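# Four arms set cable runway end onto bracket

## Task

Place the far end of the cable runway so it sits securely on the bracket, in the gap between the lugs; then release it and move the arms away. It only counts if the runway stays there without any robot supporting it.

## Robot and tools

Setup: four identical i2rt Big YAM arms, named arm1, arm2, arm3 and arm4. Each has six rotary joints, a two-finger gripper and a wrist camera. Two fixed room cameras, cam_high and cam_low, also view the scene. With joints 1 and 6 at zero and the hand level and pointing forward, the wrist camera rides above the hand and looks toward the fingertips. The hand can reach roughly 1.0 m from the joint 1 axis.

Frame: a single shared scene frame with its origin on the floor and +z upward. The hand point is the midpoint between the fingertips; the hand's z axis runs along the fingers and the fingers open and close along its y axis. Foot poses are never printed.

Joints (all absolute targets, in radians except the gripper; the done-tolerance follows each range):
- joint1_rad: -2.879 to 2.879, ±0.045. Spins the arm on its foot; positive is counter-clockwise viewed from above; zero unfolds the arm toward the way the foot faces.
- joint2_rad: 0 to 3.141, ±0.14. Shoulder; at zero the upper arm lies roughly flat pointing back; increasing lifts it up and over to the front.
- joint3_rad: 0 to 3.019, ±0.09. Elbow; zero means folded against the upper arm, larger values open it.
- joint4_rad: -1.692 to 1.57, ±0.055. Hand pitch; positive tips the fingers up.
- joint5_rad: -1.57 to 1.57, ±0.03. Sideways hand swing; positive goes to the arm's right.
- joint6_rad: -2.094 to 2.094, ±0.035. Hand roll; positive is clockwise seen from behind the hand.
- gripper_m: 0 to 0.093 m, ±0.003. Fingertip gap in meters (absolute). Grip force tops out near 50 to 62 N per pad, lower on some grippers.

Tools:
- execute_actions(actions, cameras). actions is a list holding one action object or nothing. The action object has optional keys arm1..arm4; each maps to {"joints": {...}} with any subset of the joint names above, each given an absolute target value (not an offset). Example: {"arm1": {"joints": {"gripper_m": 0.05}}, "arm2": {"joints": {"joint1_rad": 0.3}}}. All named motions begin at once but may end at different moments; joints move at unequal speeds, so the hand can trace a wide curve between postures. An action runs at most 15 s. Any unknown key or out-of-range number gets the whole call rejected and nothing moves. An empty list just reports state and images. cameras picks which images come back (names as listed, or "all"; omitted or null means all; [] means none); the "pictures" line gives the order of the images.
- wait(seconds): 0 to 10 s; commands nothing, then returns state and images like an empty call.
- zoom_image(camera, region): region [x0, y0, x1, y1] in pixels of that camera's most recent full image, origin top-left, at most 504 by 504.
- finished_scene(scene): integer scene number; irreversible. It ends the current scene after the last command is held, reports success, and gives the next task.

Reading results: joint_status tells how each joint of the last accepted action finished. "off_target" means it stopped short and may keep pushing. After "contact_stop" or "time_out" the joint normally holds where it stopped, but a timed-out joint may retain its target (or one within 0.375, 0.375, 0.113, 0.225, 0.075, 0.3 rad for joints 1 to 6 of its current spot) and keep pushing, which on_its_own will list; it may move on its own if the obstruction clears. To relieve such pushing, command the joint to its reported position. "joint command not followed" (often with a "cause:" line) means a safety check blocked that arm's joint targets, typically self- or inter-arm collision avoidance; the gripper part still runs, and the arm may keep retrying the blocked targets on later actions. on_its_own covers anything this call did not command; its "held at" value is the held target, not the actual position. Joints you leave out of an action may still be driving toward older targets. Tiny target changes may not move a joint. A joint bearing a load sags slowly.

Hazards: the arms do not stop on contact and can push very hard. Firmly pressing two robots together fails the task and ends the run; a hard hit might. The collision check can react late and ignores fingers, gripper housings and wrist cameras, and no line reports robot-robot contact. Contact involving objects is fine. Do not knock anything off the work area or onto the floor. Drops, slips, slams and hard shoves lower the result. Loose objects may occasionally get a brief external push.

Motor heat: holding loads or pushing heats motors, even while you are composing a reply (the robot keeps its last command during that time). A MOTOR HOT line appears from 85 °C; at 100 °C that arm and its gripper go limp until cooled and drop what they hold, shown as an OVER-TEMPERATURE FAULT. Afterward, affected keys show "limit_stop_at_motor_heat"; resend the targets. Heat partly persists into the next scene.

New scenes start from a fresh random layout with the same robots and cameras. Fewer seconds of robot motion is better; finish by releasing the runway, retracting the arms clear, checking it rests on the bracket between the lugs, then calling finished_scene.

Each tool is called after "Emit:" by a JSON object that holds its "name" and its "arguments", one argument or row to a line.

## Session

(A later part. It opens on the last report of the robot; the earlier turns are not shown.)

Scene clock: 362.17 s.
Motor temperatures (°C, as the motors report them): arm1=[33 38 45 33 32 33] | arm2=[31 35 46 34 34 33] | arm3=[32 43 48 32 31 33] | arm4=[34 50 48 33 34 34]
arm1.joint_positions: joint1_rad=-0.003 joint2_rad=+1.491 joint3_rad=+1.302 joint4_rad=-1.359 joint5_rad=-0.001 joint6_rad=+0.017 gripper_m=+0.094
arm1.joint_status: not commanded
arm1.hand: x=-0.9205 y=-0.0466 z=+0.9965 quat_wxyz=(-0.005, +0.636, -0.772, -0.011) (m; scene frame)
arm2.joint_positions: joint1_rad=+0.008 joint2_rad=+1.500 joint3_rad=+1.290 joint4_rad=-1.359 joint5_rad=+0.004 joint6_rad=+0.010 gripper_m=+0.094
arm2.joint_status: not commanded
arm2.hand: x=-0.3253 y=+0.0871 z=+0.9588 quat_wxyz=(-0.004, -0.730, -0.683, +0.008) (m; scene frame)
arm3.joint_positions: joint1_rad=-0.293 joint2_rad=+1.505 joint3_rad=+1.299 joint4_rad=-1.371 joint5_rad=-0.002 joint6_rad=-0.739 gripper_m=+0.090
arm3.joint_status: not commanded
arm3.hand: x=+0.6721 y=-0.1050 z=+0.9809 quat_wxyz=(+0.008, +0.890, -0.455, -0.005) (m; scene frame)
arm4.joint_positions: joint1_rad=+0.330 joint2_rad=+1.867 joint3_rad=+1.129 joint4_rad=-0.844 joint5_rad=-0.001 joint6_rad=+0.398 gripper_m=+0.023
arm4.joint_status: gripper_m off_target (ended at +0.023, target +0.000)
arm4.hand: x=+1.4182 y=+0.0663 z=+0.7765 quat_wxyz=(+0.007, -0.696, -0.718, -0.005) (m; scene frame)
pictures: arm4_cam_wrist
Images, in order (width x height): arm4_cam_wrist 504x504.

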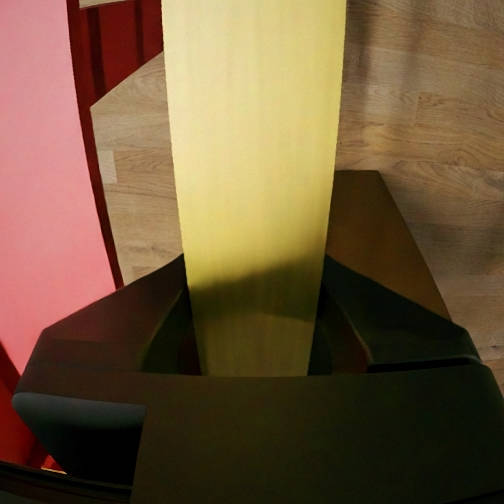

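Emit:
{"name": "execute_actions", "arguments": {
  "actions": [
    {"arm4": {"joints": {"joint1_rad": 0.305, "joint2_rad": 1.88, "joint3_rad": 1.221, "joint4_rad": -0.91, "joint6_rad": 0.375}}}
  ],
  "cameras": ["cam_low", "cam_high"]
}}

Emit:
{"name": "zoom_image", "arguments": {
  "camera": "cam_low",
  "region": [470, 200, 670, 310]
}}

Emit:
{"name": "zoom_image", "arguments": {
  "camera": "cam_high",
  "region": [340, 110, 480, 220]
}}

Scene clock: 376.83 s.
Motor temperatures (°C, as the motors report them): arm1=[33 38 45 33 32 33] | arm2=[31 35 46 34 34 33] | arm3=[32 43 48 32 31 33] | arm4=[34 50 46 33 34 34]
arm1.joint_positions: joint1_rad=-0.003 joint2_rad=+1.491 joint3_rad=+1.302 joint4_rad=-1.359 joint5_rad=-0.001 joint6_rad=+0.017 gripper_m=+0.094
arm1.joint_status: not commanded
arm1.hand: x=-0.9205 y=-0.0466 z=+0.9965 quat_wxyz=(-0.005, +0.636, -0.772, -0.011) (m; scene frame)
arm2.joint_positions: joint1_rad=+0.008 joint2_rad=+1.500 joint3_rad=+1.290 joint4_rad=-1.359 joint5_rad=+0.004 joint6_rad=+0.010 gripper_m=+0.094
arm2.joint_status: not commanded
arm2.hand: x=-0.3253 y=+0.0871 z=+0.9588 quat_wxyz=(-0.004, -0.730, -0.683, +0.008) (m; scene frame)
arm3.joint_positions: joint1_rad=-0.293 joint2_rad=+1.505 joint3_rad=+1.299 joint4_rad=-1.371 joint5_rad=-0.002 joint6_rad=-0.739 gripper_m=+0.090
arm3.joint_status: not commanded
arm3.hand: x=+0.6721 y=-0.1050 z=+0.9809 quat_wxyz=(+0.008, +0.890, -0.455, -0.005) (m; scene frame)
arm4.joint_positions: joint1_rad=+0.327 joint2_rad=+1.878 joint3_rad=+1.149 joint4_rad=-0.879 joint5_rad=-0.006 joint6_rad=+0.393 gripper_m=+0.023
arm4.joint_status: all done
arm4.hand: x=+1.4179 y=+0.0665 z=+0.7770 quat_wxyz=(+0.018, -0.695, -0.719, -0.012) (m; scene frame)
pictures: cam_high, cam_low
Images, in order (width x height): cam_high 896x504, cam_low 896x504.

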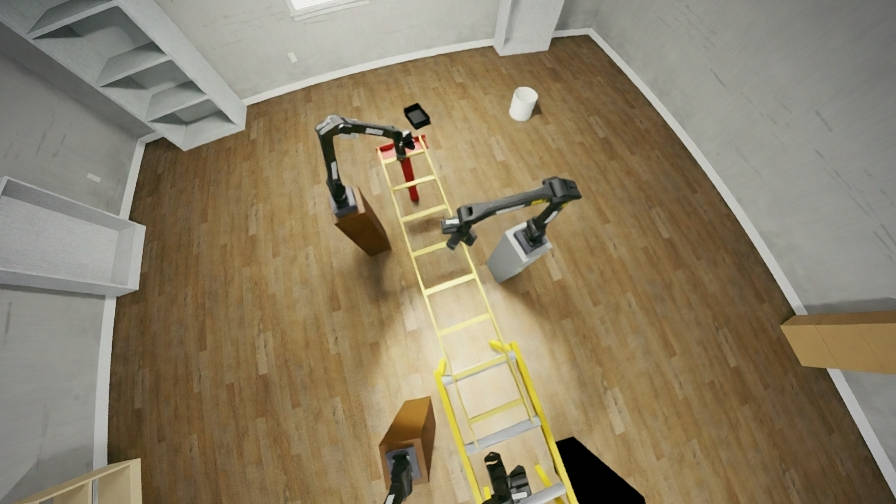

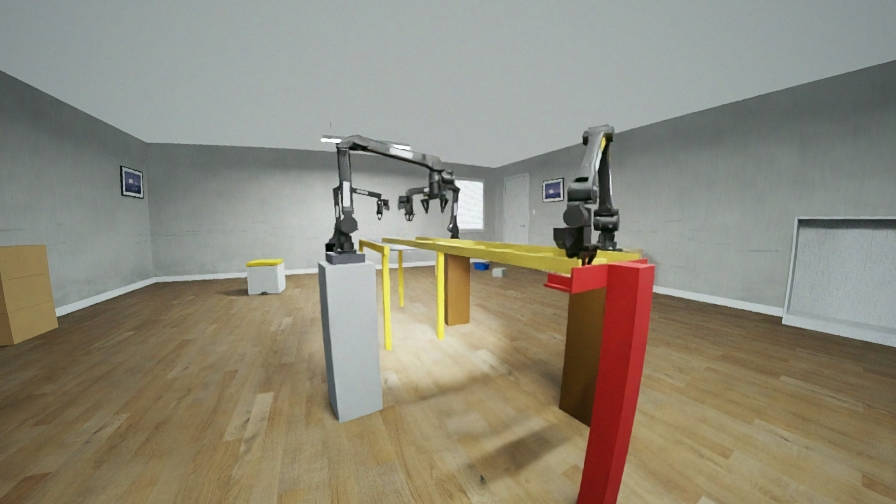

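Region (470, 200, 670, 310) of cam_low's 896x504 image, scaled by 2.520, with more detail than that image has; it fills the top 277 rows of this view, and the rest is white.

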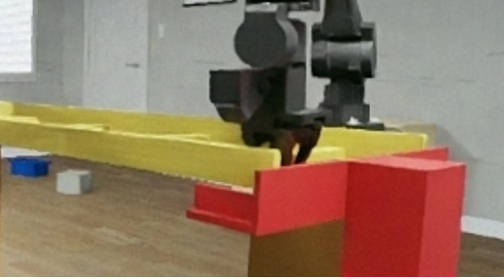

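Region (340, 110, 480, 220) of cam_high's 896x504 image, scaled by 3.600, with more detail than that image has; it fills the top 396 rows of this view, and the rest is white.

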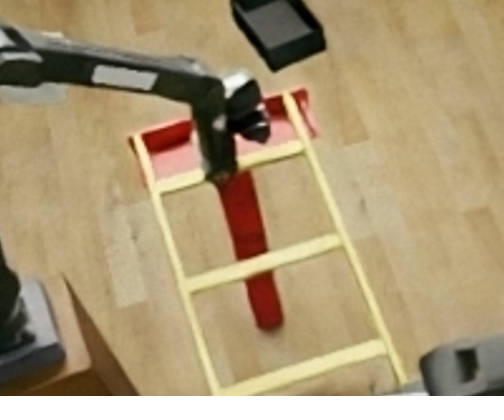

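Emit:
{"name": "execute_actions", "arguments": {
  "actions": [
    {"arm4": {"joints": {"joint1_rad": 0.29, "joint2_rad": 1.883, "joint3_rad": 1.296, "joint4_rad": -0.98, "joint6_rad": 0.36}}}
  ],
  "cameras": ["cam_low", "cam_high"]
}}

Emit:
{"name": "zoom_image", "arguments": {
  "camera": "cam_low",
  "region": [470, 200, 670, 310]
}}

Emit:
{"name": "zoom_image", "arguments": {
  "camera": "cam_high",
  "region": [340, 110, 480, 220]
}}

Scene clock: 396.13 s.
Motor temperatures (°C, as the motors report them): arm1=[33 38 46 33 32 33] | arm2=[31 36 47 34 34 33] | arm3=[32 43 48 32 31 33] | arm4=[34 50 52 33 34 34]
arm1.joint_positions: joint1_rad=-0.003 joint2_rad=+1.491 joint3_rad=+1.302 joint4_rad=-1.359 joint5_rad=-0.001 joint6_rad=+0.017 gripper_m=+0.094
arm1.joint_status: not commanded
arm1.hand: x=-0.9205 y=-0.0466 z=+0.9965 quat_wxyz=(-0.005, +0.636, -0.772, -0.011) (m; scene frame)
arm2.joint_positions: joint1_rad=+0.008 joint2_rad=+1.500 joint3_rad=+1.290 joint4_rad=-1.359 joint5_rad=+0.004 joint6_rad=+0.010 gripper_m=+0.094
arm2.joint_status: not commanded
arm2.hand: x=-0.3253 y=+0.0871 z=+0.9588 quat_wxyz=(-0.004, -0.730, -0.683, +0.008) (m; scene frame)
arm3.joint_positions: joint1_rad=-0.293 joint2_rad=+1.505 joint3_rad=+1.299 joint4_rad=-1.371 joint5_rad=-0.002 joint6_rad=-0.739 gripper_m=+0.090
arm3.joint_status: not commanded
arm3.hand: x=+0.6721 y=-0.1050 z=+0.9809 quat_wxyz=(+0.008, +0.890, -0.455, -0.005) (m; scene frame)
arm4.joint_positions: joint1_rad=+0.326 joint2_rad=+1.907 joint3_rad=+1.194 joint4_rad=-0.955 joint5_rad=-0.010 joint6_rad=+0.388 gripper_m=+0.023
arm4.joint_status: joint3_rad time_out (moved +0.045 of +0.147); the others done
arm4.on_its_own: joint3_rad reads +1.194 and still pushes toward +1.296 since a time_out
arm4.hand: x=+1.4174 y=+0.0671 z=+0.7774 quat_wxyz=(+0.045, -0.693, -0.719, -0.025) (m; scene frame)
pictures: cam_high, cam_low
Images, in order (width x height): cam_high 896x504, cam_low 896x504.

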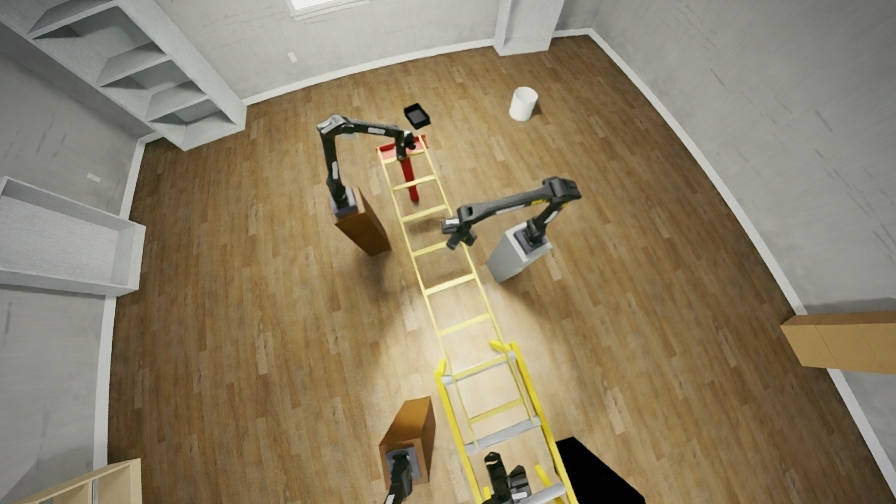

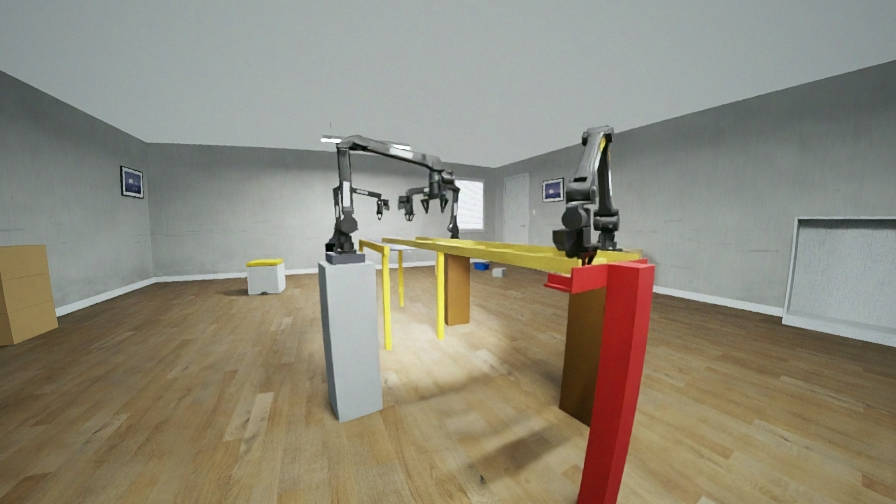

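Region (470, 200, 670, 310) of cam_low's 896x504 image, scaled by 2.520, with more detail than that image has; it fills the top 277 rows of this view, and the rest is white.

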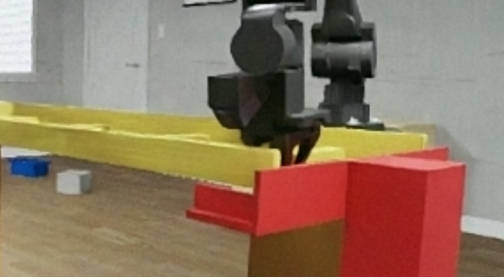

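Region (340, 110, 480, 220) of cam_high's 896x504 image, scaled by 3.600, with more detail than that image has; it fills the top 396 rows of this view, and the rest is white.

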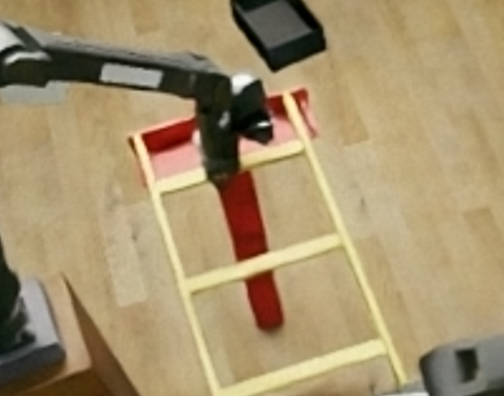

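Emit:
{"name": "execute_actions", "arguments": {
  "actions": [
    {"arm3": {"joints": {"joint1_rad": -1.049, "joint2_rad": 2.449, "joint3_rad": 2.5, "joint4_rad": -1.576, "joint6_rad": -0.89, "gripper_m": 0.08}}, "arm4": {"joints": {"joint3_rad": 1.19, "joint1_rad": 0.326}}}
  ],
  "cameras": ["arm3_cam_wrist", "cam_high"]
}}

Scene clock: 412.87 s.
Motor temperatures (°C, as the motors report them): arm1=[33 38 46 33 32 33] | arm2=[31 36 47 34 34 33] | arm3=[32 43 49 32 31 33] | arm4=[34 51 56 33 34 34]
arm1.joint_positions: joint1_rad=-0.003 joint2_rad=+1.491 joint3_rad=+1.302 joint4_rad=-1.359 joint5_rad=-0.001 joint6_rad=+0.017 gripper_m=+0.094
arm1.joint_status: not commanded
arm1.hand: x=-0.9205 y=-0.0466 z=+0.9965 quat_wxyz=(-0.005, +0.636, -0.772, -0.011) (m; scene frame)
arm2.joint_positions: joint1_rad=+0.008 joint2_rad=+1.500 joint3_rad=+1.290 joint4_rad=-1.359 joint5_rad=+0.004 joint6_rad=+0.010 gripper_m=+0.094
arm2.joint_status: not commanded
arm2.hand: x=-0.3253 y=+0.0871 z=+0.9588 quat_wxyz=(-0.004, -0.730, -0.683, +0.008) (m; scene frame)
arm3.joint_positions: joint1_rad=-1.051 joint2_rad=+2.443 joint3_rad=+2.461 joint4_rad=-1.565 joint5_rad=-0.001 joint6_rad=-0.887 gripper_m=+0.080
arm3.joint_status: all done
arm3.hand: x=+1.1899 y=-0.0616 z=+0.8678 quat_wxyz=(-0.005, +0.712, -0.702, -0.003) (m; scene frame)
arm4.joint_positions: joint1_rad=+0.327 joint2_rad=+1.908 joint3_rad=+1.191 joint4_rad=-0.954 joint5_rad=-0.007 joint6_rad=+0.388 gripper_m=+0.023
arm4.joint_status: all done
arm4.hand: x=+1.4170 y=+0.0685 z=+0.7764 quat_wxyz=(+0.047, -0.693, -0.719, -0.024) (m; scene frame)
pictures: arm3_cam_wrist, cam_high
Images, in order (width x height): arm3_cam_wrist 504x504, cam_high 896x504.

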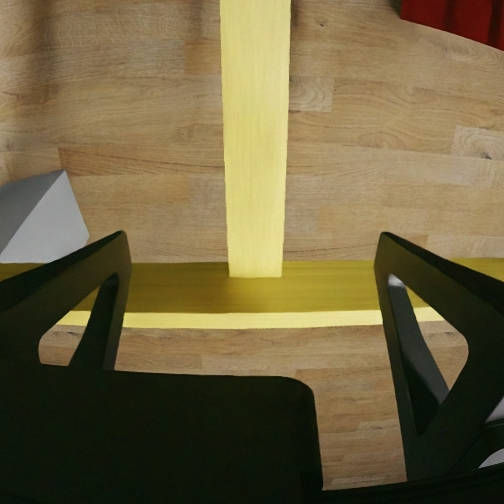

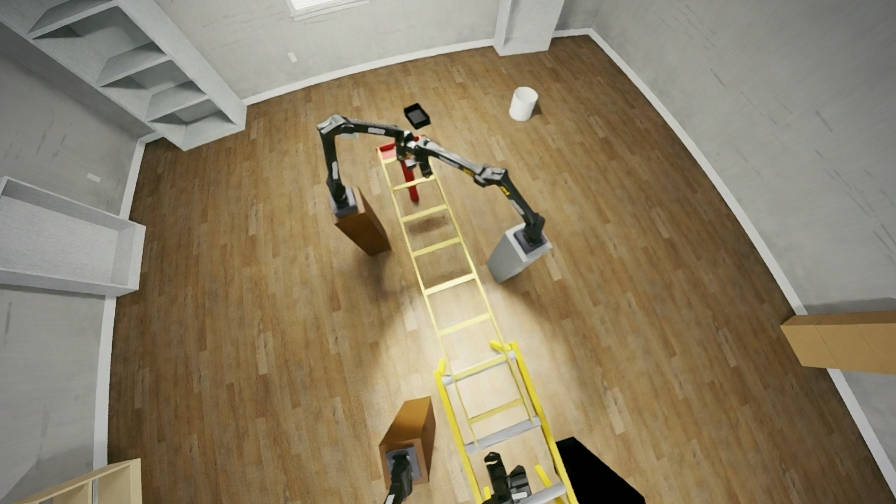

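Centered over the rung. Descending and gripping with arm3.

Emit:
{"name": "execute_actions", "arguments": {
  "actions": [
    {"arm3": {"joints": {"joint2_rad": 2.508, "joint3_rad": 2.33, "joint4_rad": -1.37}}}
  ],
  "cameras": ["arm3_cam_wrist"]
}}

Emit:
{"name": "execute_actions", "arguments": {
  "actions": [
    {"arm3": {"joints": {"gripper_m": 0.0}}}
  ],
  "cameras": ["arm3_cam_wrist"]
}}

Scene clock: 417.27 s.
Motor temperatures (°C, as the motors report them): arm1=[33 38 46 33 32 33] | arm2=[31 36 47 34 34 33] | arm3=[32 44 50 32 31 33] | arm4=[34 51 53 33 34 34]
arm1.joint_positions: joint1_rad=-0.003 joint2_rad=+1.491 joint3_rad=+1.302 joint4_rad=-1.359 joint5_rad=-0.001 joint6_rad=+0.017 gripper_m=+0.094
arm1.joint_status: not commanded
arm1.hand: x=-0.9205 y=-0.0466 z=+0.9965 quat_wxyz=(-0.005, +0.636, -0.772, -0.011) (m; scene frame)
arm2.joint_positions: joint1_rad=+0.008 joint2_rad=+1.500 joint3_rad=+1.290 joint4_rad=-1.359 joint5_rad=+0.004 joint6_rad=+0.010 gripper_m=+0.094
arm2.joint_status: not commanded
arm2.hand: x=-0.3253 y=+0.0871 z=+0.9588 quat_wxyz=(-0.004, -0.730, -0.683, +0.008) (m; scene frame)
arm3.joint_positions: joint1_rad=-1.051 joint2_rad=+2.516 joint3_rad=+2.325 joint4_rad=-1.382 joint5_rad=-0.001 joint6_rad=-0.887 gripper_m=+0.080
arm3.joint_status: all done
arm3.hand: x=+1.1885 y=-0.0620 z=+0.7637 quat_wxyz=(+0.007, +0.712, -0.702, -0.004) (m; scene frame)
arm4.joint_positions: joint1_rad=+0.327 joint2_rad=+1.908 joint3_rad=+1.191 joint4_rad=-0.954 joint5_rad=-0.007 joint6_rad=+0.388 gripper_m=+0.023
arm4.joint_status: not commanded
arm4.hand: x=+1.4170 y=+0.0685 z=+0.7764 quat_wxyz=(+0.047, -0.693, -0.719, -0.024) (m; scene frame)
pictures: arm3_cam_wrist
Images, in order (width x height): arm3_cam_wrist 504x504.

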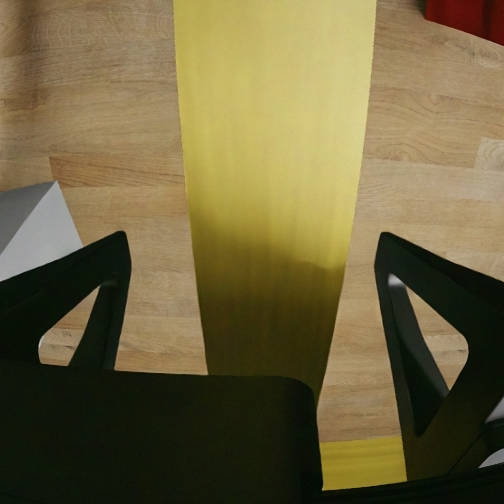

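Scene clock: 417.93 s.
Motor temperatures (°C, as the motors report them): arm1=[33 38 46 33 32 33] | arm2=[31 36 47 34 34 33] | arm3=[32 45 50 32 31 33] | arm4=[34 51 53 33 34 34]
arm1.joint_positions: joint1_rad=-0.003 joint2_rad=+1.491 joint3_rad=+1.302 joint4_rad=-1.359 joint5_rad=-0.001 joint6_rad=+0.017 gripper_m=+0.094
arm1.joint_status: not commanded
arm1.hand: x=-0.9205 y=-0.0466 z=+0.9965 quat_wxyz=(-0.005, +0.636, -0.772, -0.011) (m; scene frame)
arm2.joint_positions: joint1_rad=+0.008 joint2_rad=+1.500 joint3_rad=+1.290 joint4_rad=-1.359 joint5_rad=+0.004 joint6_rad=+0.010 gripper_m=+0.094
arm2.joint_status: not commanded
arm2.hand: x=-0.3253 y=+0.0871 z=+0.9588 quat_wxyz=(-0.004, -0.730, -0.683, +0.008) (m; scene frame)
arm3.joint_positions: joint1_rad=-1.052 joint2_rad=+2.516 joint3_rad=+2.325 joint4_rad=-1.371 joint5_rad=+0.005 joint6_rad=-0.896 gripper_m=+0.022
arm3.joint_status: gripper_m off_target (ended at +0.022, target +0.000)
arm3.hand: x=+1.1918 y=-0.0617 z=+0.7637 quat_wxyz=(+0.002, +0.715, -0.699, +0.000) (m; scene frame)
arm4.joint_positions: joint1_rad=+0.327 joint2_rad=+1.908 joint3_rad=+1.191 joint4_rad=-0.954 joint5_rad=-0.006 joint6_rad=+0.388 gripper_m=+0.023
arm4.joint_status: not commanded
arm4.hand: x=+1.4168 y=+0.0684 z=+0.7764 quat_wxyz=(+0.047, -0.693, -0.719, -0.023) (m; scene frame)
pictures: arm3_cam_wrist
Images, in order (width x height): arm3_cam_wrist 504x504.

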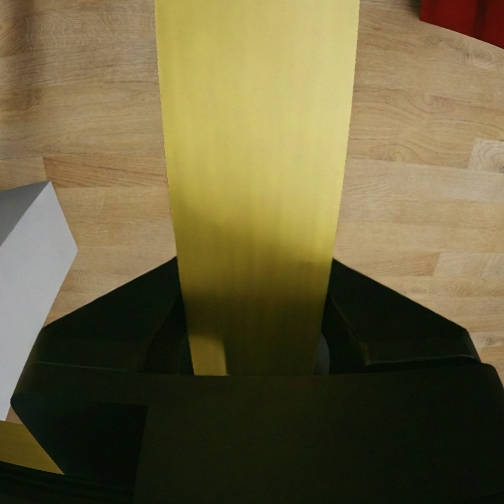

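Emit:
{"name": "execute_actions", "arguments": {
  "actions": [
    {"arm3": {"joints": {"joint1_rad": -1.07, "joint2_rad": 2.421, "joint3_rad": 2.27, "joint4_rad": -1.39, "joint6_rad": -0.91}}, "arm4": {"joints": {"joint1_rad": 0.297, "joint2_rad": 1.86, "joint3_rad": 1.27, "joint4_rad": -0.98, "joint6_rad": 0.37}}}
  ],
  "cameras": ["cam_low", "cam_high"]
}}

Emit:
{"name": "zoom_image", "arguments": {
  "camera": "cam_low",
  "region": [470, 200, 670, 310]
}}

Emit:
{"name": "zoom_image", "arguments": {
  "camera": "cam_high",
  "region": [340, 110, 480, 220]
}}

Scene clock: 429.33 s.
Motor temperatures (°C, as the motors report them): arm1=[33 38 46 33 32 33] | arm2=[31 36 47 34 34 33] | arm3=[32 48 49 32 31 33] | arm4=[34 51 50 33 34 34]
arm1.joint_positions: joint1_rad=-0.003 joint2_rad=+1.491 joint3_rad=+1.302 joint4_rad=-1.359 joint5_rad=-0.001 joint6_rad=+0.017 gripper_m=+0.094
arm1.joint_status: not commanded
arm1.hand: x=-0.9205 y=-0.0466 z=+0.9965 quat_wxyz=(-0.005, +0.636, -0.772, -0.011) (m; scene frame)
arm2.joint_positions: joint1_rad=+0.008 joint2_rad=+1.500 joint3_rad=+1.290 joint4_rad=-1.359 joint5_rad=+0.004 joint6_rad=+0.010 gripper_m=+0.094
arm2.joint_status: not commanded
arm2.hand: x=-0.3253 y=+0.0871 z=+0.9588 quat_wxyz=(-0.004, -0.730, -0.683, +0.008) (m; scene frame)
arm3.joint_positions: joint1_rad=-1.047 joint2_rad=+2.491 joint3_rad=+2.253 joint4_rad=-1.360 joint5_rad=-0.011 joint6_rad=-0.889 gripper_m=+0.022
arm3.joint_status: all done
arm3.hand: x=+1.1742 y=-0.0674 z=+0.7551 quat_wxyz=(+0.019, +0.715, -0.699, -0.010) (m; scene frame)
arm4.joint_positions: joint1_rad=+0.295 joint2_rad=+1.935 joint3_rad=+1.195 joint4_rad=-0.948 joint5_rad=+0.005 joint6_rad=+0.364 gripper_m=+0.023
arm4.joint_status: all done
arm4.hand: x=+1.4007 y=+0.0625 z=+0.7651 quat_wxyz=(+0.056, -0.695, -0.717, -0.023) (m; scene frame)
pictures: cam_high, cam_low
Images, in order (width x height): cam_high 896x504, cam_low 896x504.

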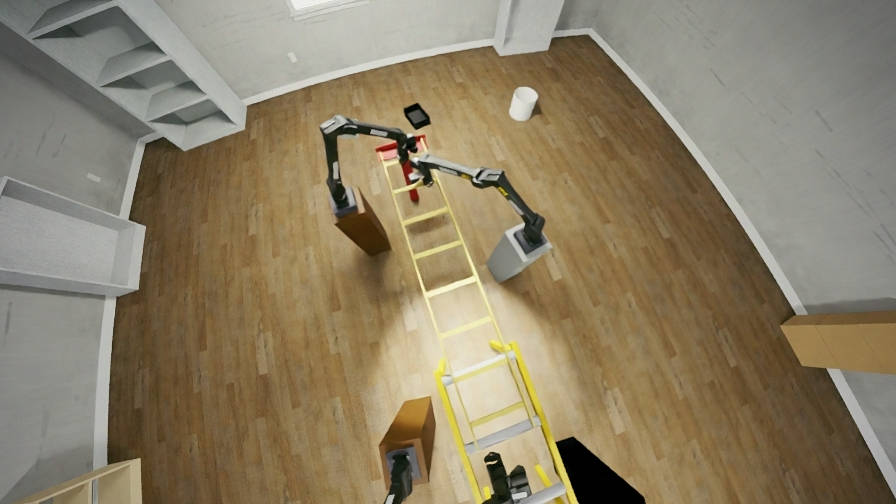

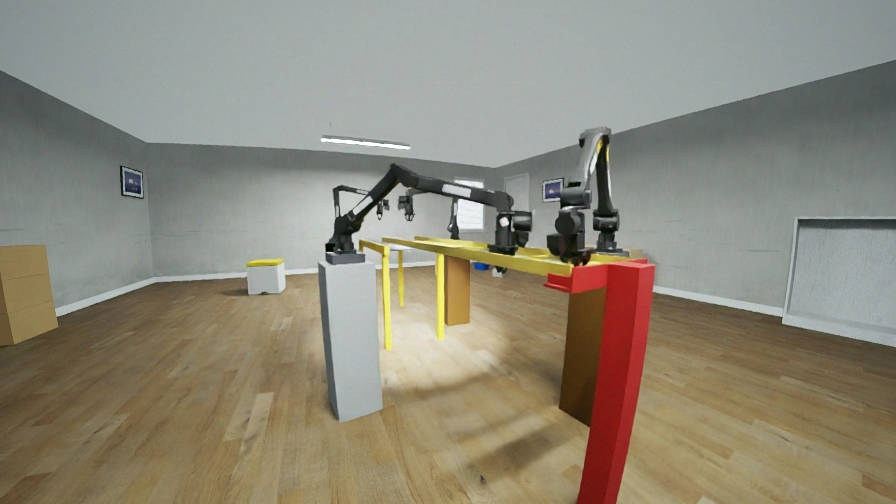

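Region (470, 200, 670, 310) of cam_low's 896x504 image, scaled by 2.520, with more detail than that image has; it fills the top 277 rows of this view, and the rest is white.

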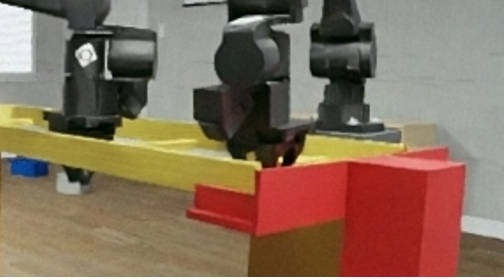

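Region (340, 110, 480, 220) of cam_high's 896x504 image, scaled by 3.600, with more detail than that image has; it fills the top 396 rows of this view, and the rest is white.

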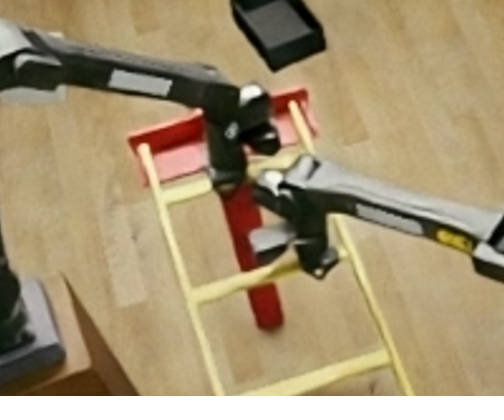

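Emit:
{"name": "execute_actions", "arguments": {
  "actions": [
    {"arm3": {"joints": {"joint1_rad": -1.05, "joint2_rad": 2.53, "joint3_rad": 2.25}}, "arm4": {"joints": {"joint1_rad": 0.31, "joint2_rad": 1.96, "joint3_rad": 1.17, "joint4_rad": -0.85}}}
  ],
  "cameras": ["cam_low"]
}}

Emit:
{"name": "zoom_image", "arguments": {
  "camera": "cam_low",
  "region": [470, 200, 670, 310]
}}

Scene clock: 438.47 s.
Motor temperatures (°C, as the motors report them): arm1=[33 39 46 33 32 33] | arm2=[31 36 48 34 34 33] | arm3=[32 52 50 32 31 33] | arm4=[34 53 52 33 34 34]
arm1.joint_positions: joint1_rad=-0.003 joint2_rad=+1.491 joint3_rad=+1.302 joint4_rad=-1.359 joint5_rad=-0.001 joint6_rad=+0.017 gripper_m=+0.094
arm1.joint_status: not commanded
arm1.hand: x=-0.9205 y=-0.0466 z=+0.9965 quat_wxyz=(-0.005, +0.636, -0.772, -0.011) (m; scene frame)
arm2.joint_positions: joint1_rad=+0.008 joint2_rad=+1.500 joint3_rad=+1.290 joint4_rad=-1.359 joint5_rad=+0.004 joint6_rad=+0.010 gripper_m=+0.094
arm2.joint_status: not commanded
arm2.hand: x=-0.3253 y=+0.0871 z=+0.9588 quat_wxyz=(-0.004, -0.730, -0.683, +0.008) (m; scene frame)
arm3.joint_positions: joint1_rad=-1.047 joint2_rad=+2.507 joint3_rad=+2.248 joint4_rad=-1.358 joint5_rad=-0.004 joint6_rad=-0.888 gripper_m=+0.022
arm3.joint_status: all done
arm3.hand: x=+1.1720 y=-0.0708 z=+0.7424 quat_wxyz=(+0.029, +0.714, -0.699, -0.007) (m; scene frame)
arm4.joint_positions: joint1_rad=+0.295 joint2_rad=+1.955 joint3_rad=+1.182 joint4_rad=-0.899 joint5_rad=+0.011 joint6_rad=+0.364 gripper_m=+0.023
arm4.joint_status: all done
arm4.hand: x=+1.4004 y=+0.0604 z=+0.7513 quat_wxyz=(+0.050, -0.695, -0.717, -0.017) (m; scene frame)
pictures: cam_low
Images, in order (width x height): cam_low 896x504.

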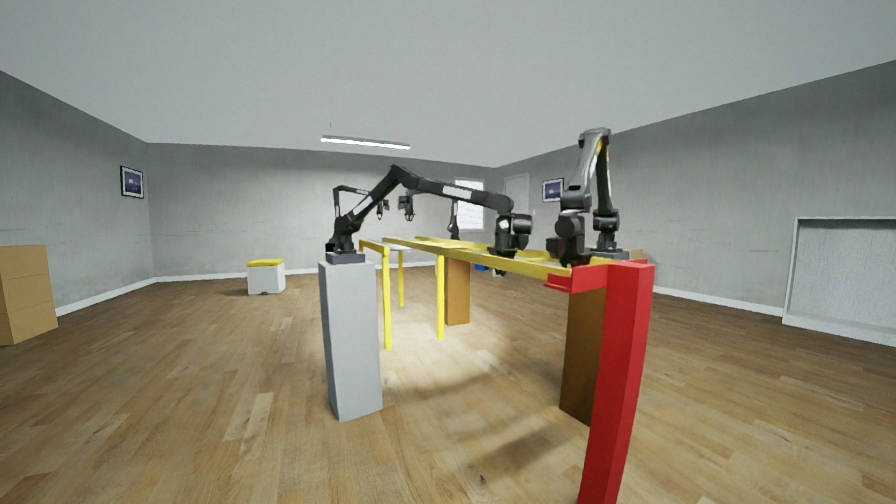

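Region (470, 200, 670, 310) of cam_low's 896x504 image, scaled by 2.520, with more detail than that image has; it fills the top 277 rows of this view, and the rest is white.

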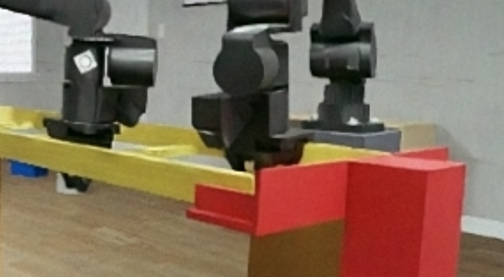

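It has settled onto the shelf between the lugs. Releasing and lifting clear.

Emit:
{"name": "execute_actions", "arguments": {
  "actions": [
    {"arm3": {"joints": {"gripper_m": 0.08}}, "arm4": {"joints": {"gripper_m": 0.06}}}
  ],
  "cameras": []
}}

Emit:
{"name": "execute_actions", "arguments": {
  "actions": [
    {"arm3": {"joints": {"joint2_rad": 2.1, "joint3_rad": 2.1, "joint4_rad": -1.5}}, "arm4": {"joints": {"joint1_rad": 0.45, "joint2_rad": 1.6, "joint3_rad": 1.3, "joint4_rad": -1.27, "joint6_rad": 0.52}}}
  ],
  "cameras": ["arm4_cam_wrist", "cam_low", "cam_high"]
}}

Emit:
{"name": "zoom_image", "arguments": {
  "camera": "cam_high",
  "region": [340, 110, 480, 220]
}}

Scene clock: 445.73 s.
Motor temperatures (°C, as the motors report them): arm1=[33 39 47 33 32 33] | arm2=[31 36 48 34 34 33] | arm3=[32 51 49 32 31 33] | arm4=[34 52 49 33 34 34]
arm1.joint_positions: joint1_rad=-0.003 joint2_rad=+1.491 joint3_rad=+1.302 joint4_rad=-1.359 joint5_rad=-0.001 joint6_rad=+0.017 gripper_m=+0.094
arm1.joint_status: not commanded
arm1.hand: x=-0.9205 y=-0.0466 z=+0.9965 quat_wxyz=(-0.005, +0.636, -0.772, -0.011) (m; scene frame)
arm2.joint_positions: joint1_rad=+0.008 joint2_rad=+1.500 joint3_rad=+1.290 joint4_rad=-1.359 joint5_rad=+0.004 joint6_rad=+0.010 gripper_m=+0.094
arm2.joint_status: not commanded
arm2.hand: x=-0.3253 y=+0.0871 z=+0.9588 quat_wxyz=(-0.004, -0.730, -0.683, +0.008) (m; scene frame)
arm3.joint_positions: joint1_rad=-1.047 joint2_rad=+2.511 joint3_rad=+2.248 joint4_rad=-1.379 joint5_rad=-0.002 joint6_rad=-0.900 gripper_m=+0.080
arm3.joint_status: all done
arm3.hand: x=+1.1676 y=-0.0749 z=+0.7398 quat_wxyz=(+0.042, +0.718, -0.695, -0.008) (m; scene frame)
arm4.joint_positions: joint1_rad=+0.305 joint2_rad=+1.955 joint3_rad=+1.174 joint4_rad=-0.868 joint5_rad=+0.002 joint6_rad=+0.364 gripper_m=+0.060
arm4.joint_status: all done
arm4.hand: x=+1.4076 y=+0.0600 z=+0.7485 quat_wxyz=(+0.038, -0.692, -0.721, -0.016) (m; scene frame)
pictures: none
No camera images: the call's "cameras" was empty. Leave "cameras" out to get every camera's image.

Scene clock: 447.73 s.
Motor temperatures (°C, as the motors report them): arm1=[33 39 47 33 32 33] | arm2=[31 36 48 34 34 33] | arm3=[32 52 49 32 31 33] | arm4=[34 52 49 33 34 34]
arm1.joint_positions: joint1_rad=-0.003 joint2_rad=+1.491 joint3_rad=+1.302 joint4_rad=-1.359 joint5_rad=-0.001 joint6_rad=+0.017 gripper_m=+0.094
arm1.joint_status: not commanded
arm1.hand: x=-0.9205 y=-0.0466 z=+0.9965 quat_wxyz=(-0.005, +0.636, -0.772, -0.011) (m; scene frame)
arm2.joint_positions: joint1_rad=+0.008 joint2_rad=+1.500 joint3_rad=+1.290 joint4_rad=-1.359 joint5_rad=+0.004 joint6_rad=+0.010 gripper_m=+0.094
arm2.joint_status: not commanded
arm2.hand: x=-0.3253 y=+0.0871 z=+0.9588 quat_wxyz=(-0.004, -0.730, -0.683, +0.008) (m; scene frame)
arm3.joint_positions: joint1_rad=-1.049 joint2_rad=+2.110 joint3_rad=+2.094 joint4_rad=-1.490 joint5_rad=+0.001 joint6_rad=-0.906 gripper_m=+0.080
arm3.joint_status: all done
arm3.hand: x=+1.1363 y=-0.1061 z=+0.9545 quat_wxyz=(-0.025, +0.719, -0.694, +0.001) (m; scene frame)
arm4.joint_positions: joint1_rad=+0.454 joint2_rad=+1.591 joint3_rad=+1.286 joint4_rad=-1.252 joint5_rad=+0.000 joint6_rad=+0.504 gripper_m=+0.060
arm4.joint_status: all done
arm4.hand: x=+1.4640 y=+0.1034 z=+0.9540 quat_wxyz=(-0.005, -0.690, -0.724, +0.000) (m; scene frame)
pictures: arm4_cam_wrist, cam_high, cam_low
Images, in order (width x height): arm4_cam_wrist 504x504, cam_high 896x504, cam_low 896x504.

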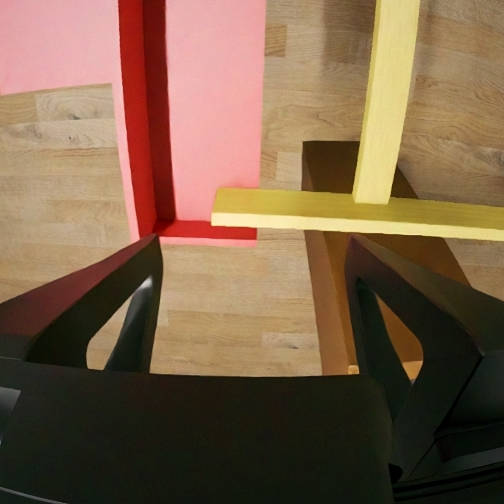

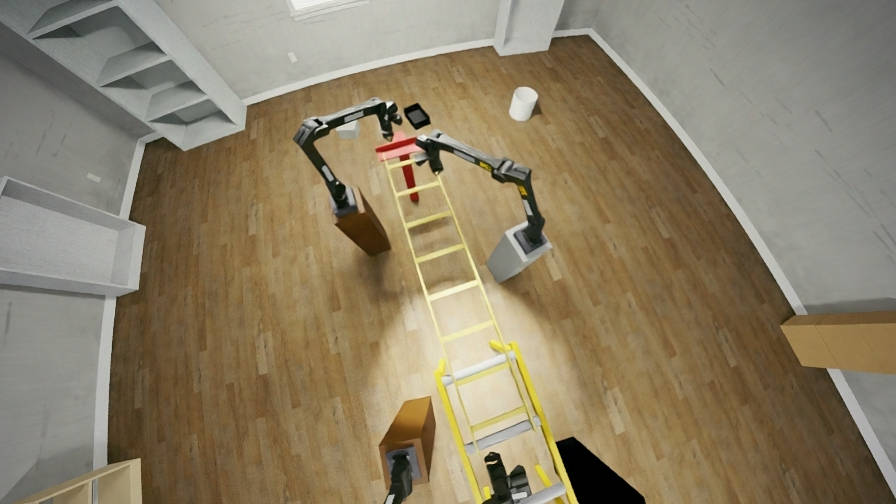

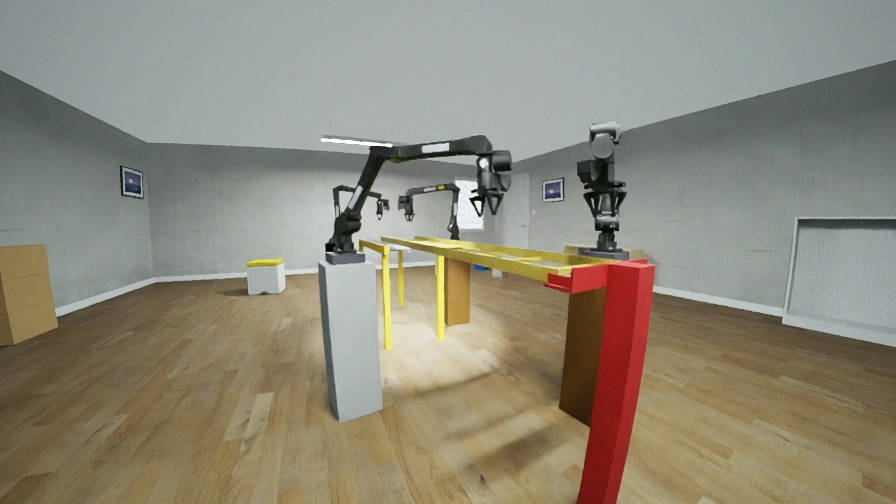

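Region (340, 110, 480, 220) of cam_high's 896x504 image, scaled by 3.600, with more detail than that image has; it fills the top 396 rows of this view, and the rest is white.

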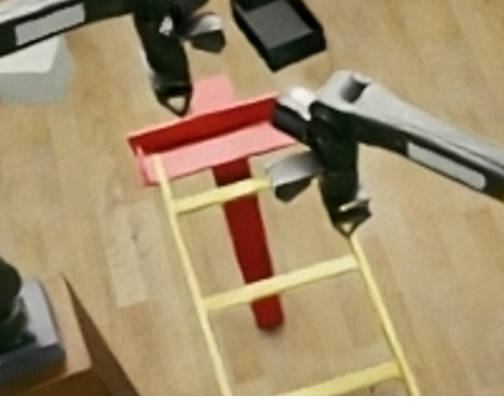

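Emit:
{"name": "execute_actions", "arguments": {
  "actions": [
    {"arm4": {"joints": {"joint1_rad": 0.235, "joint2_rad": 1.74, "joint3_rad": 1.19, "joint4_rad": -1.03, "joint6_rad": 0.30, "gripper_m": 0.08}}, "arm3": {"joints": {"joint1_rad": -0.3, "joint2_rad": 1.5, "joint3_rad": 1.3, "joint4_rad": -1.37}}}
  ],
  "cameras": ["arm4_cam_wrist"]
}}

Scene clock: 457.97 s.
Motor temperatures (°C, as the motors report them): arm1=[33 39 47 33 32 33] | arm2=[31 36 48 34 34 33] | arm3=[32 51 50 32 31 33] | arm4=[34 51 50 33 34 34]
arm1.joint_positions: joint1_rad=-0.003 joint2_rad=+1.491 joint3_rad=+1.302 joint4_rad=-1.359 joint5_rad=-0.001 joint6_rad=+0.017 gripper_m=+0.094
arm1.joint_status: not commanded
arm1.hand: x=-0.9205 y=-0.0466 z=+0.9965 quat_wxyz=(-0.005, +0.636, -0.772, -0.011) (m; scene frame)
arm2.joint_positions: joint1_rad=+0.008 joint2_rad=+1.500 joint3_rad=+1.290 joint4_rad=-1.359 joint5_rad=+0.004 joint6_rad=+0.010 gripper_m=+0.094
arm2.joint_status: not commanded
arm2.hand: x=-0.3253 y=+0.0871 z=+0.9588 quat_wxyz=(-0.004, -0.730, -0.683, +0.008) (m; scene frame)
arm3.joint_positions: joint1_rad=-0.307 joint2_rad=+1.502 joint3_rad=+1.299 joint4_rad=-1.370 joint5_rad=-0.002 joint6_rad=-0.906 gripper_m=+0.080
arm3.joint_status: all done
arm3.hand: x=+0.6780 y=-0.1056 z=+0.9821 quat_wxyz=(+0.006, +0.922, -0.386, -0.006) (m; scene frame)
arm4.joint_positions: joint1_rad=+0.234 joint2_rad=+1.761 joint3_rad=+1.177 joint4_rad=-1.049 joint5_rad=+0.001 joint6_rad=+0.316 gripper_m=+0.080
arm4.joint_status: all done
arm4.hand: x=+1.3709 y=+0.0614 z=+0.8401 quat_wxyz=(+0.029, -0.701, -0.713, -0.015) (m; scene frame)
pictures: arm4_cam_wrist
Images, in order (width x height): arm4_cam_wrist 504x504.

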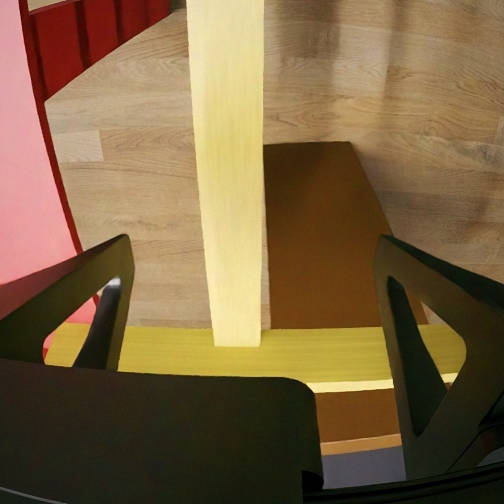

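Emit:
{"name": "execute_actions", "arguments": {
  "actions": [
    {"arm4": {"joints": {"joint1_rad": 0.245, "joint2_rad": 1.92, "joint3_rad": 1.135, "joint4_rad": -0.77}}}
  ],
  "cameras": ["arm4_cam_wrist"]
}}

Emit:
{"name": "execute_actions", "arguments": {
  "actions": [
    {"arm4": {"joints": {"gripper_m": 0.0}}}
  ],
  "cameras": []
}}

Emit:
{"name": "execute_actions", "arguments": {
  "actions": [
    {"arm4": {"joints": {"joint1_rad": 0.34, "joint6_rad": 0.40}}}
  ],
  "cameras": ["cam_high", "cam_low"]
}}

Emit:
{"name": "zoom_image", "arguments": {
  "camera": "cam_high",
  "region": [340, 110, 480, 220]
}}

Scene clock: 465.37 s.
Motor temperatures (°C, as the motors report them): arm1=[33 39 47 33 32 33] | arm2=[31 36 48 34 34 33] | arm3=[32 49 49 32 31 33] | arm4=[34 51 49 33 34 34]
arm1.joint_positions: joint1_rad=-0.003 joint2_rad=+1.491 joint3_rad=+1.302 joint4_rad=-1.359 joint5_rad=-0.001 joint6_rad=+0.017 gripper_m=+0.094
arm1.joint_status: not commanded
arm1.hand: x=-0.9205 y=-0.0466 z=+0.9965 quat_wxyz=(-0.005, +0.636, -0.772, -0.011) (m; scene frame)
arm2.joint_positions: joint1_rad=+0.008 joint2_rad=+1.500 joint3_rad=+1.290 joint4_rad=-1.359 joint5_rad=+0.004 joint6_rad=+0.010 gripper_m=+0.094
arm2.joint_status: not commanded
arm2.hand: x=-0.3253 y=+0.0871 z=+0.9588 quat_wxyz=(-0.004, -0.730, -0.683, +0.008) (m; scene frame)
arm3.joint_positions: joint1_rad=-0.307 joint2_rad=+1.502 joint3_rad=+1.299 joint4_rad=-1.370 joint5_rad=-0.002 joint6_rad=-0.906 gripper_m=+0.080
arm3.joint_status: not commanded
arm3.hand: x=+0.6780 y=-0.1056 z=+0.9821 quat_wxyz=(+0.006, +0.922, -0.386, -0.006) (m; scene frame)
arm4.joint_positions: joint1_rad=+0.238 joint2_rad=+1.932 joint3_rad=+1.127 joint4_rad=-0.789 joint5_rad=+0.001 joint6_rad=+0.316 gripper_m=+0.080
arm4.joint_status: all done
arm4.hand: x=+1.3778 y=+0.0488 z=+0.7460 quat_wxyz=(+0.012, -0.699, -0.715, -0.006) (m; scene frame)
pictures: arm4_cam_wrist
Images, in order (width x height): arm4_cam_wrist 504x504.

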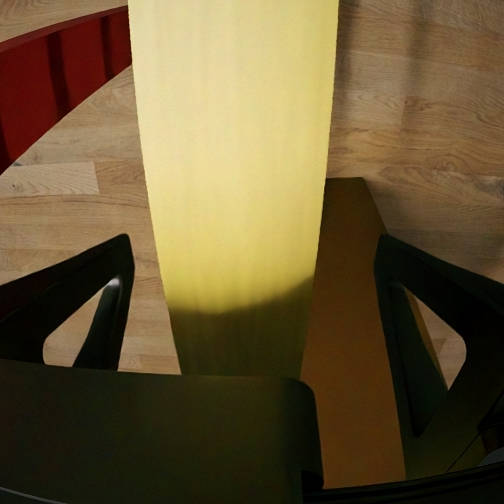

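Scene clock: 466.03 s.
Motor temperatures (°C, as the motors report them): arm1=[33 39 47 33 32 33] | arm2=[31 36 48 34 34 33] | arm3=[32 48 49 32 31 33] | arm4=[34 51 49 33 34 34]
arm1.joint_positions: joint1_rad=-0.003 joint2_rad=+1.491 joint3_rad=+1.302 joint4_rad=-1.359 joint5_rad=-0.001 joint6_rad=+0.017 gripper_m=+0.094
arm1.joint_status: not commanded
arm1.hand: x=-0.9205 y=-0.0466 z=+0.9965 quat_wxyz=(-0.005, +0.636, -0.772, -0.011) (m; scene frame)
arm2.joint_positions: joint1_rad=+0.008 joint2_rad=+1.500 joint3_rad=+1.290 joint4_rad=-1.359 joint5_rad=+0.004 joint6_rad=+0.010 gripper_m=+0.094
arm2.joint_status: not commanded
arm2.hand: x=-0.3253 y=+0.0871 z=+0.9588 quat_wxyz=(-0.004, -0.730, -0.683, +0.008) (m; scene frame)
arm3.joint_positions: joint1_rad=-0.307 joint2_rad=+1.502 joint3_rad=+1.299 joint4_rad=-1.370 joint5_rad=-0.002 joint6_rad=-0.906 gripper_m=+0.080
arm3.joint_status: not commanded
arm3.hand: x=+0.6780 y=-0.1056 z=+0.9821 quat_wxyz=(+0.006, +0.922, -0.386, -0.006) (m; scene frame)
arm4.joint_positions: joint1_rad=+0.242 joint2_rad=+1.932 joint3_rad=+1.127 joint4_rad=-0.784 joint5_rad=-0.004 joint6_rad=+0.317 gripper_m=+0.022
arm4.joint_status: gripper_m off_target (ended at +0.022, target +0.000)
arm4.hand: x=+1.3809 y=+0.0486 z=+0.7460 quat_wxyz=(+0.009, -0.698, -0.716, -0.008) (m; scene frame)
pictures: none
No camera images: the call's "cameras" was empty. Leave "cameras" out to get every camera's image.

Scene clock: 467.87 s.
Motor temperatures (°C, as the motors report them): arm1=[33 39 47 33 32 33] | arm2=[31 36 48 34 34 33] | arm3=[32 48 49 32 31 33] | arm4=[34 51 49 33 34 34]
arm1.joint_positions: joint1_rad=-0.003 joint2_rad=+1.491 joint3_rad=+1.302 joint4_rad=-1.359 joint5_rad=-0.001 joint6_rad=+0.017 gripper_m=+0.094
arm1.joint_status: not commanded
arm1.hand: x=-0.9205 y=-0.0466 z=+0.9965 quat_wxyz=(-0.005, +0.636, -0.772, -0.011) (m; scene frame)
arm2.joint_positions: joint1_rad=+0.008 joint2_rad=+1.500 joint3_rad=+1.290 joint4_rad=-1.359 joint5_rad=+0.004 joint6_rad=+0.010 gripper_m=+0.094
arm2.joint_status: not commanded
arm2.hand: x=-0.3253 y=+0.0871 z=+0.9588 quat_wxyz=(-0.004, -0.730, -0.683, +0.008) (m; scene frame)
arm3.joint_positions: joint1_rad=-0.307 joint2_rad=+1.502 joint3_rad=+1.299 joint4_rad=-1.370 joint5_rad=-0.002 joint6_rad=-0.906 gripper_m=+0.080
arm3.joint_status: not commanded
arm3.hand: x=+0.6780 y=-0.1056 z=+0.9821 quat_wxyz=(+0.006, +0.922, -0.386, -0.006) (m; scene frame)
arm4.joint_positions: joint1_rad=+0.254 joint2_rad=+1.932 joint3_rad=+1.127 joint4_rad=-0.784 joint5_rad=+0.025 joint6_rad=+0.331 gripper_m=+0.022
arm4.joint_status: joint1_rad time_out (moved +0.012 of +0.098); joint6_rad time_out (moved +0.014 of +0.083)
arm4.on_its_own: joint1_rad reads +0.254 and still pushes toward +0.340 since a time_out; joint6_rad reads +0.331 and still pushes toward +0.400 since a time_out
arm4.hand: x=+1.3816 y=+0.0488 z=+0.7461 quat_wxyz=(+0.015, -0.699, -0.715, +0.006) (m; scene frame)
pictures: cam_high, cam_low
Images, in order (width x height): cam_high 896x504, cam_low 896x504.

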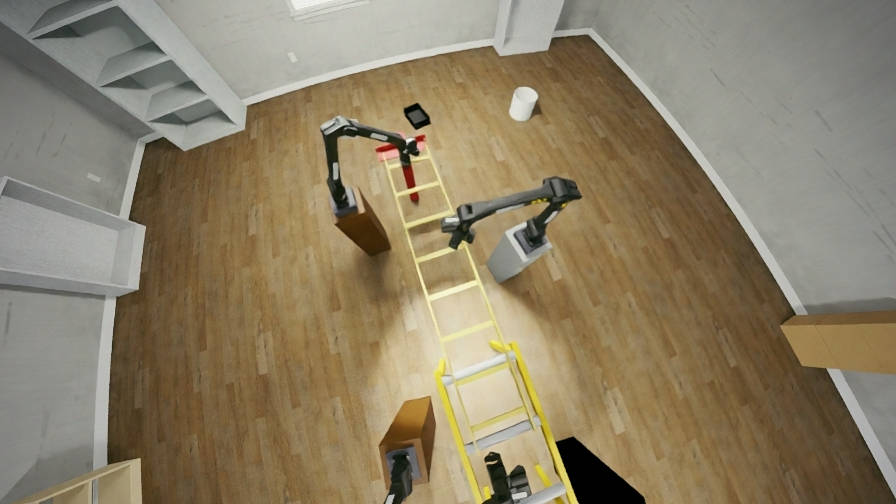

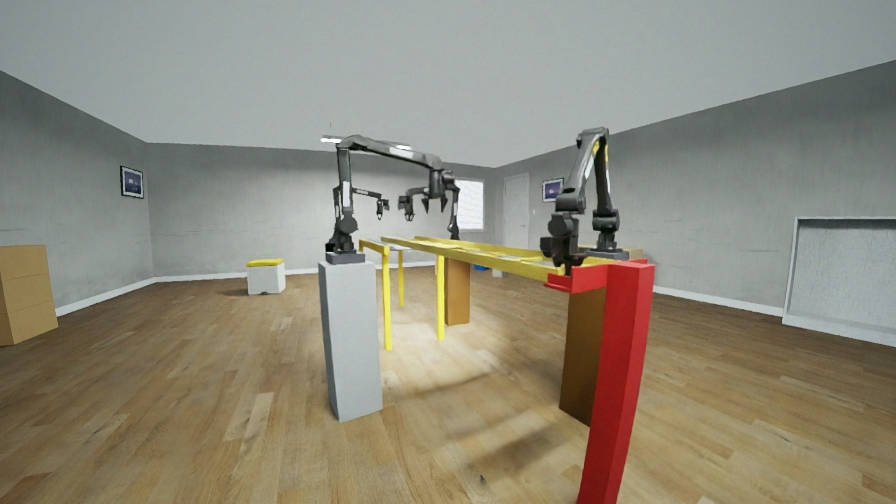

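Region (340, 110, 480, 220) of cam_high's 896x504 image, scaled by 3.600, with more detail than that image has; it fills the top 396 rows of this view, and the rest is white.

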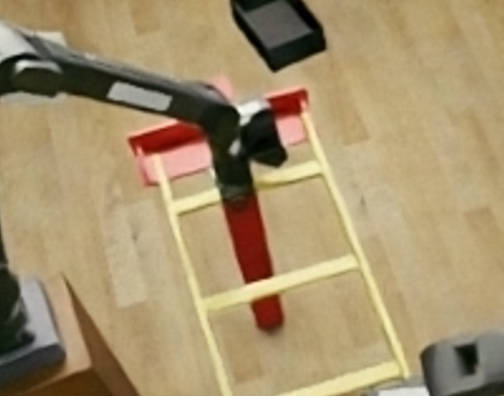

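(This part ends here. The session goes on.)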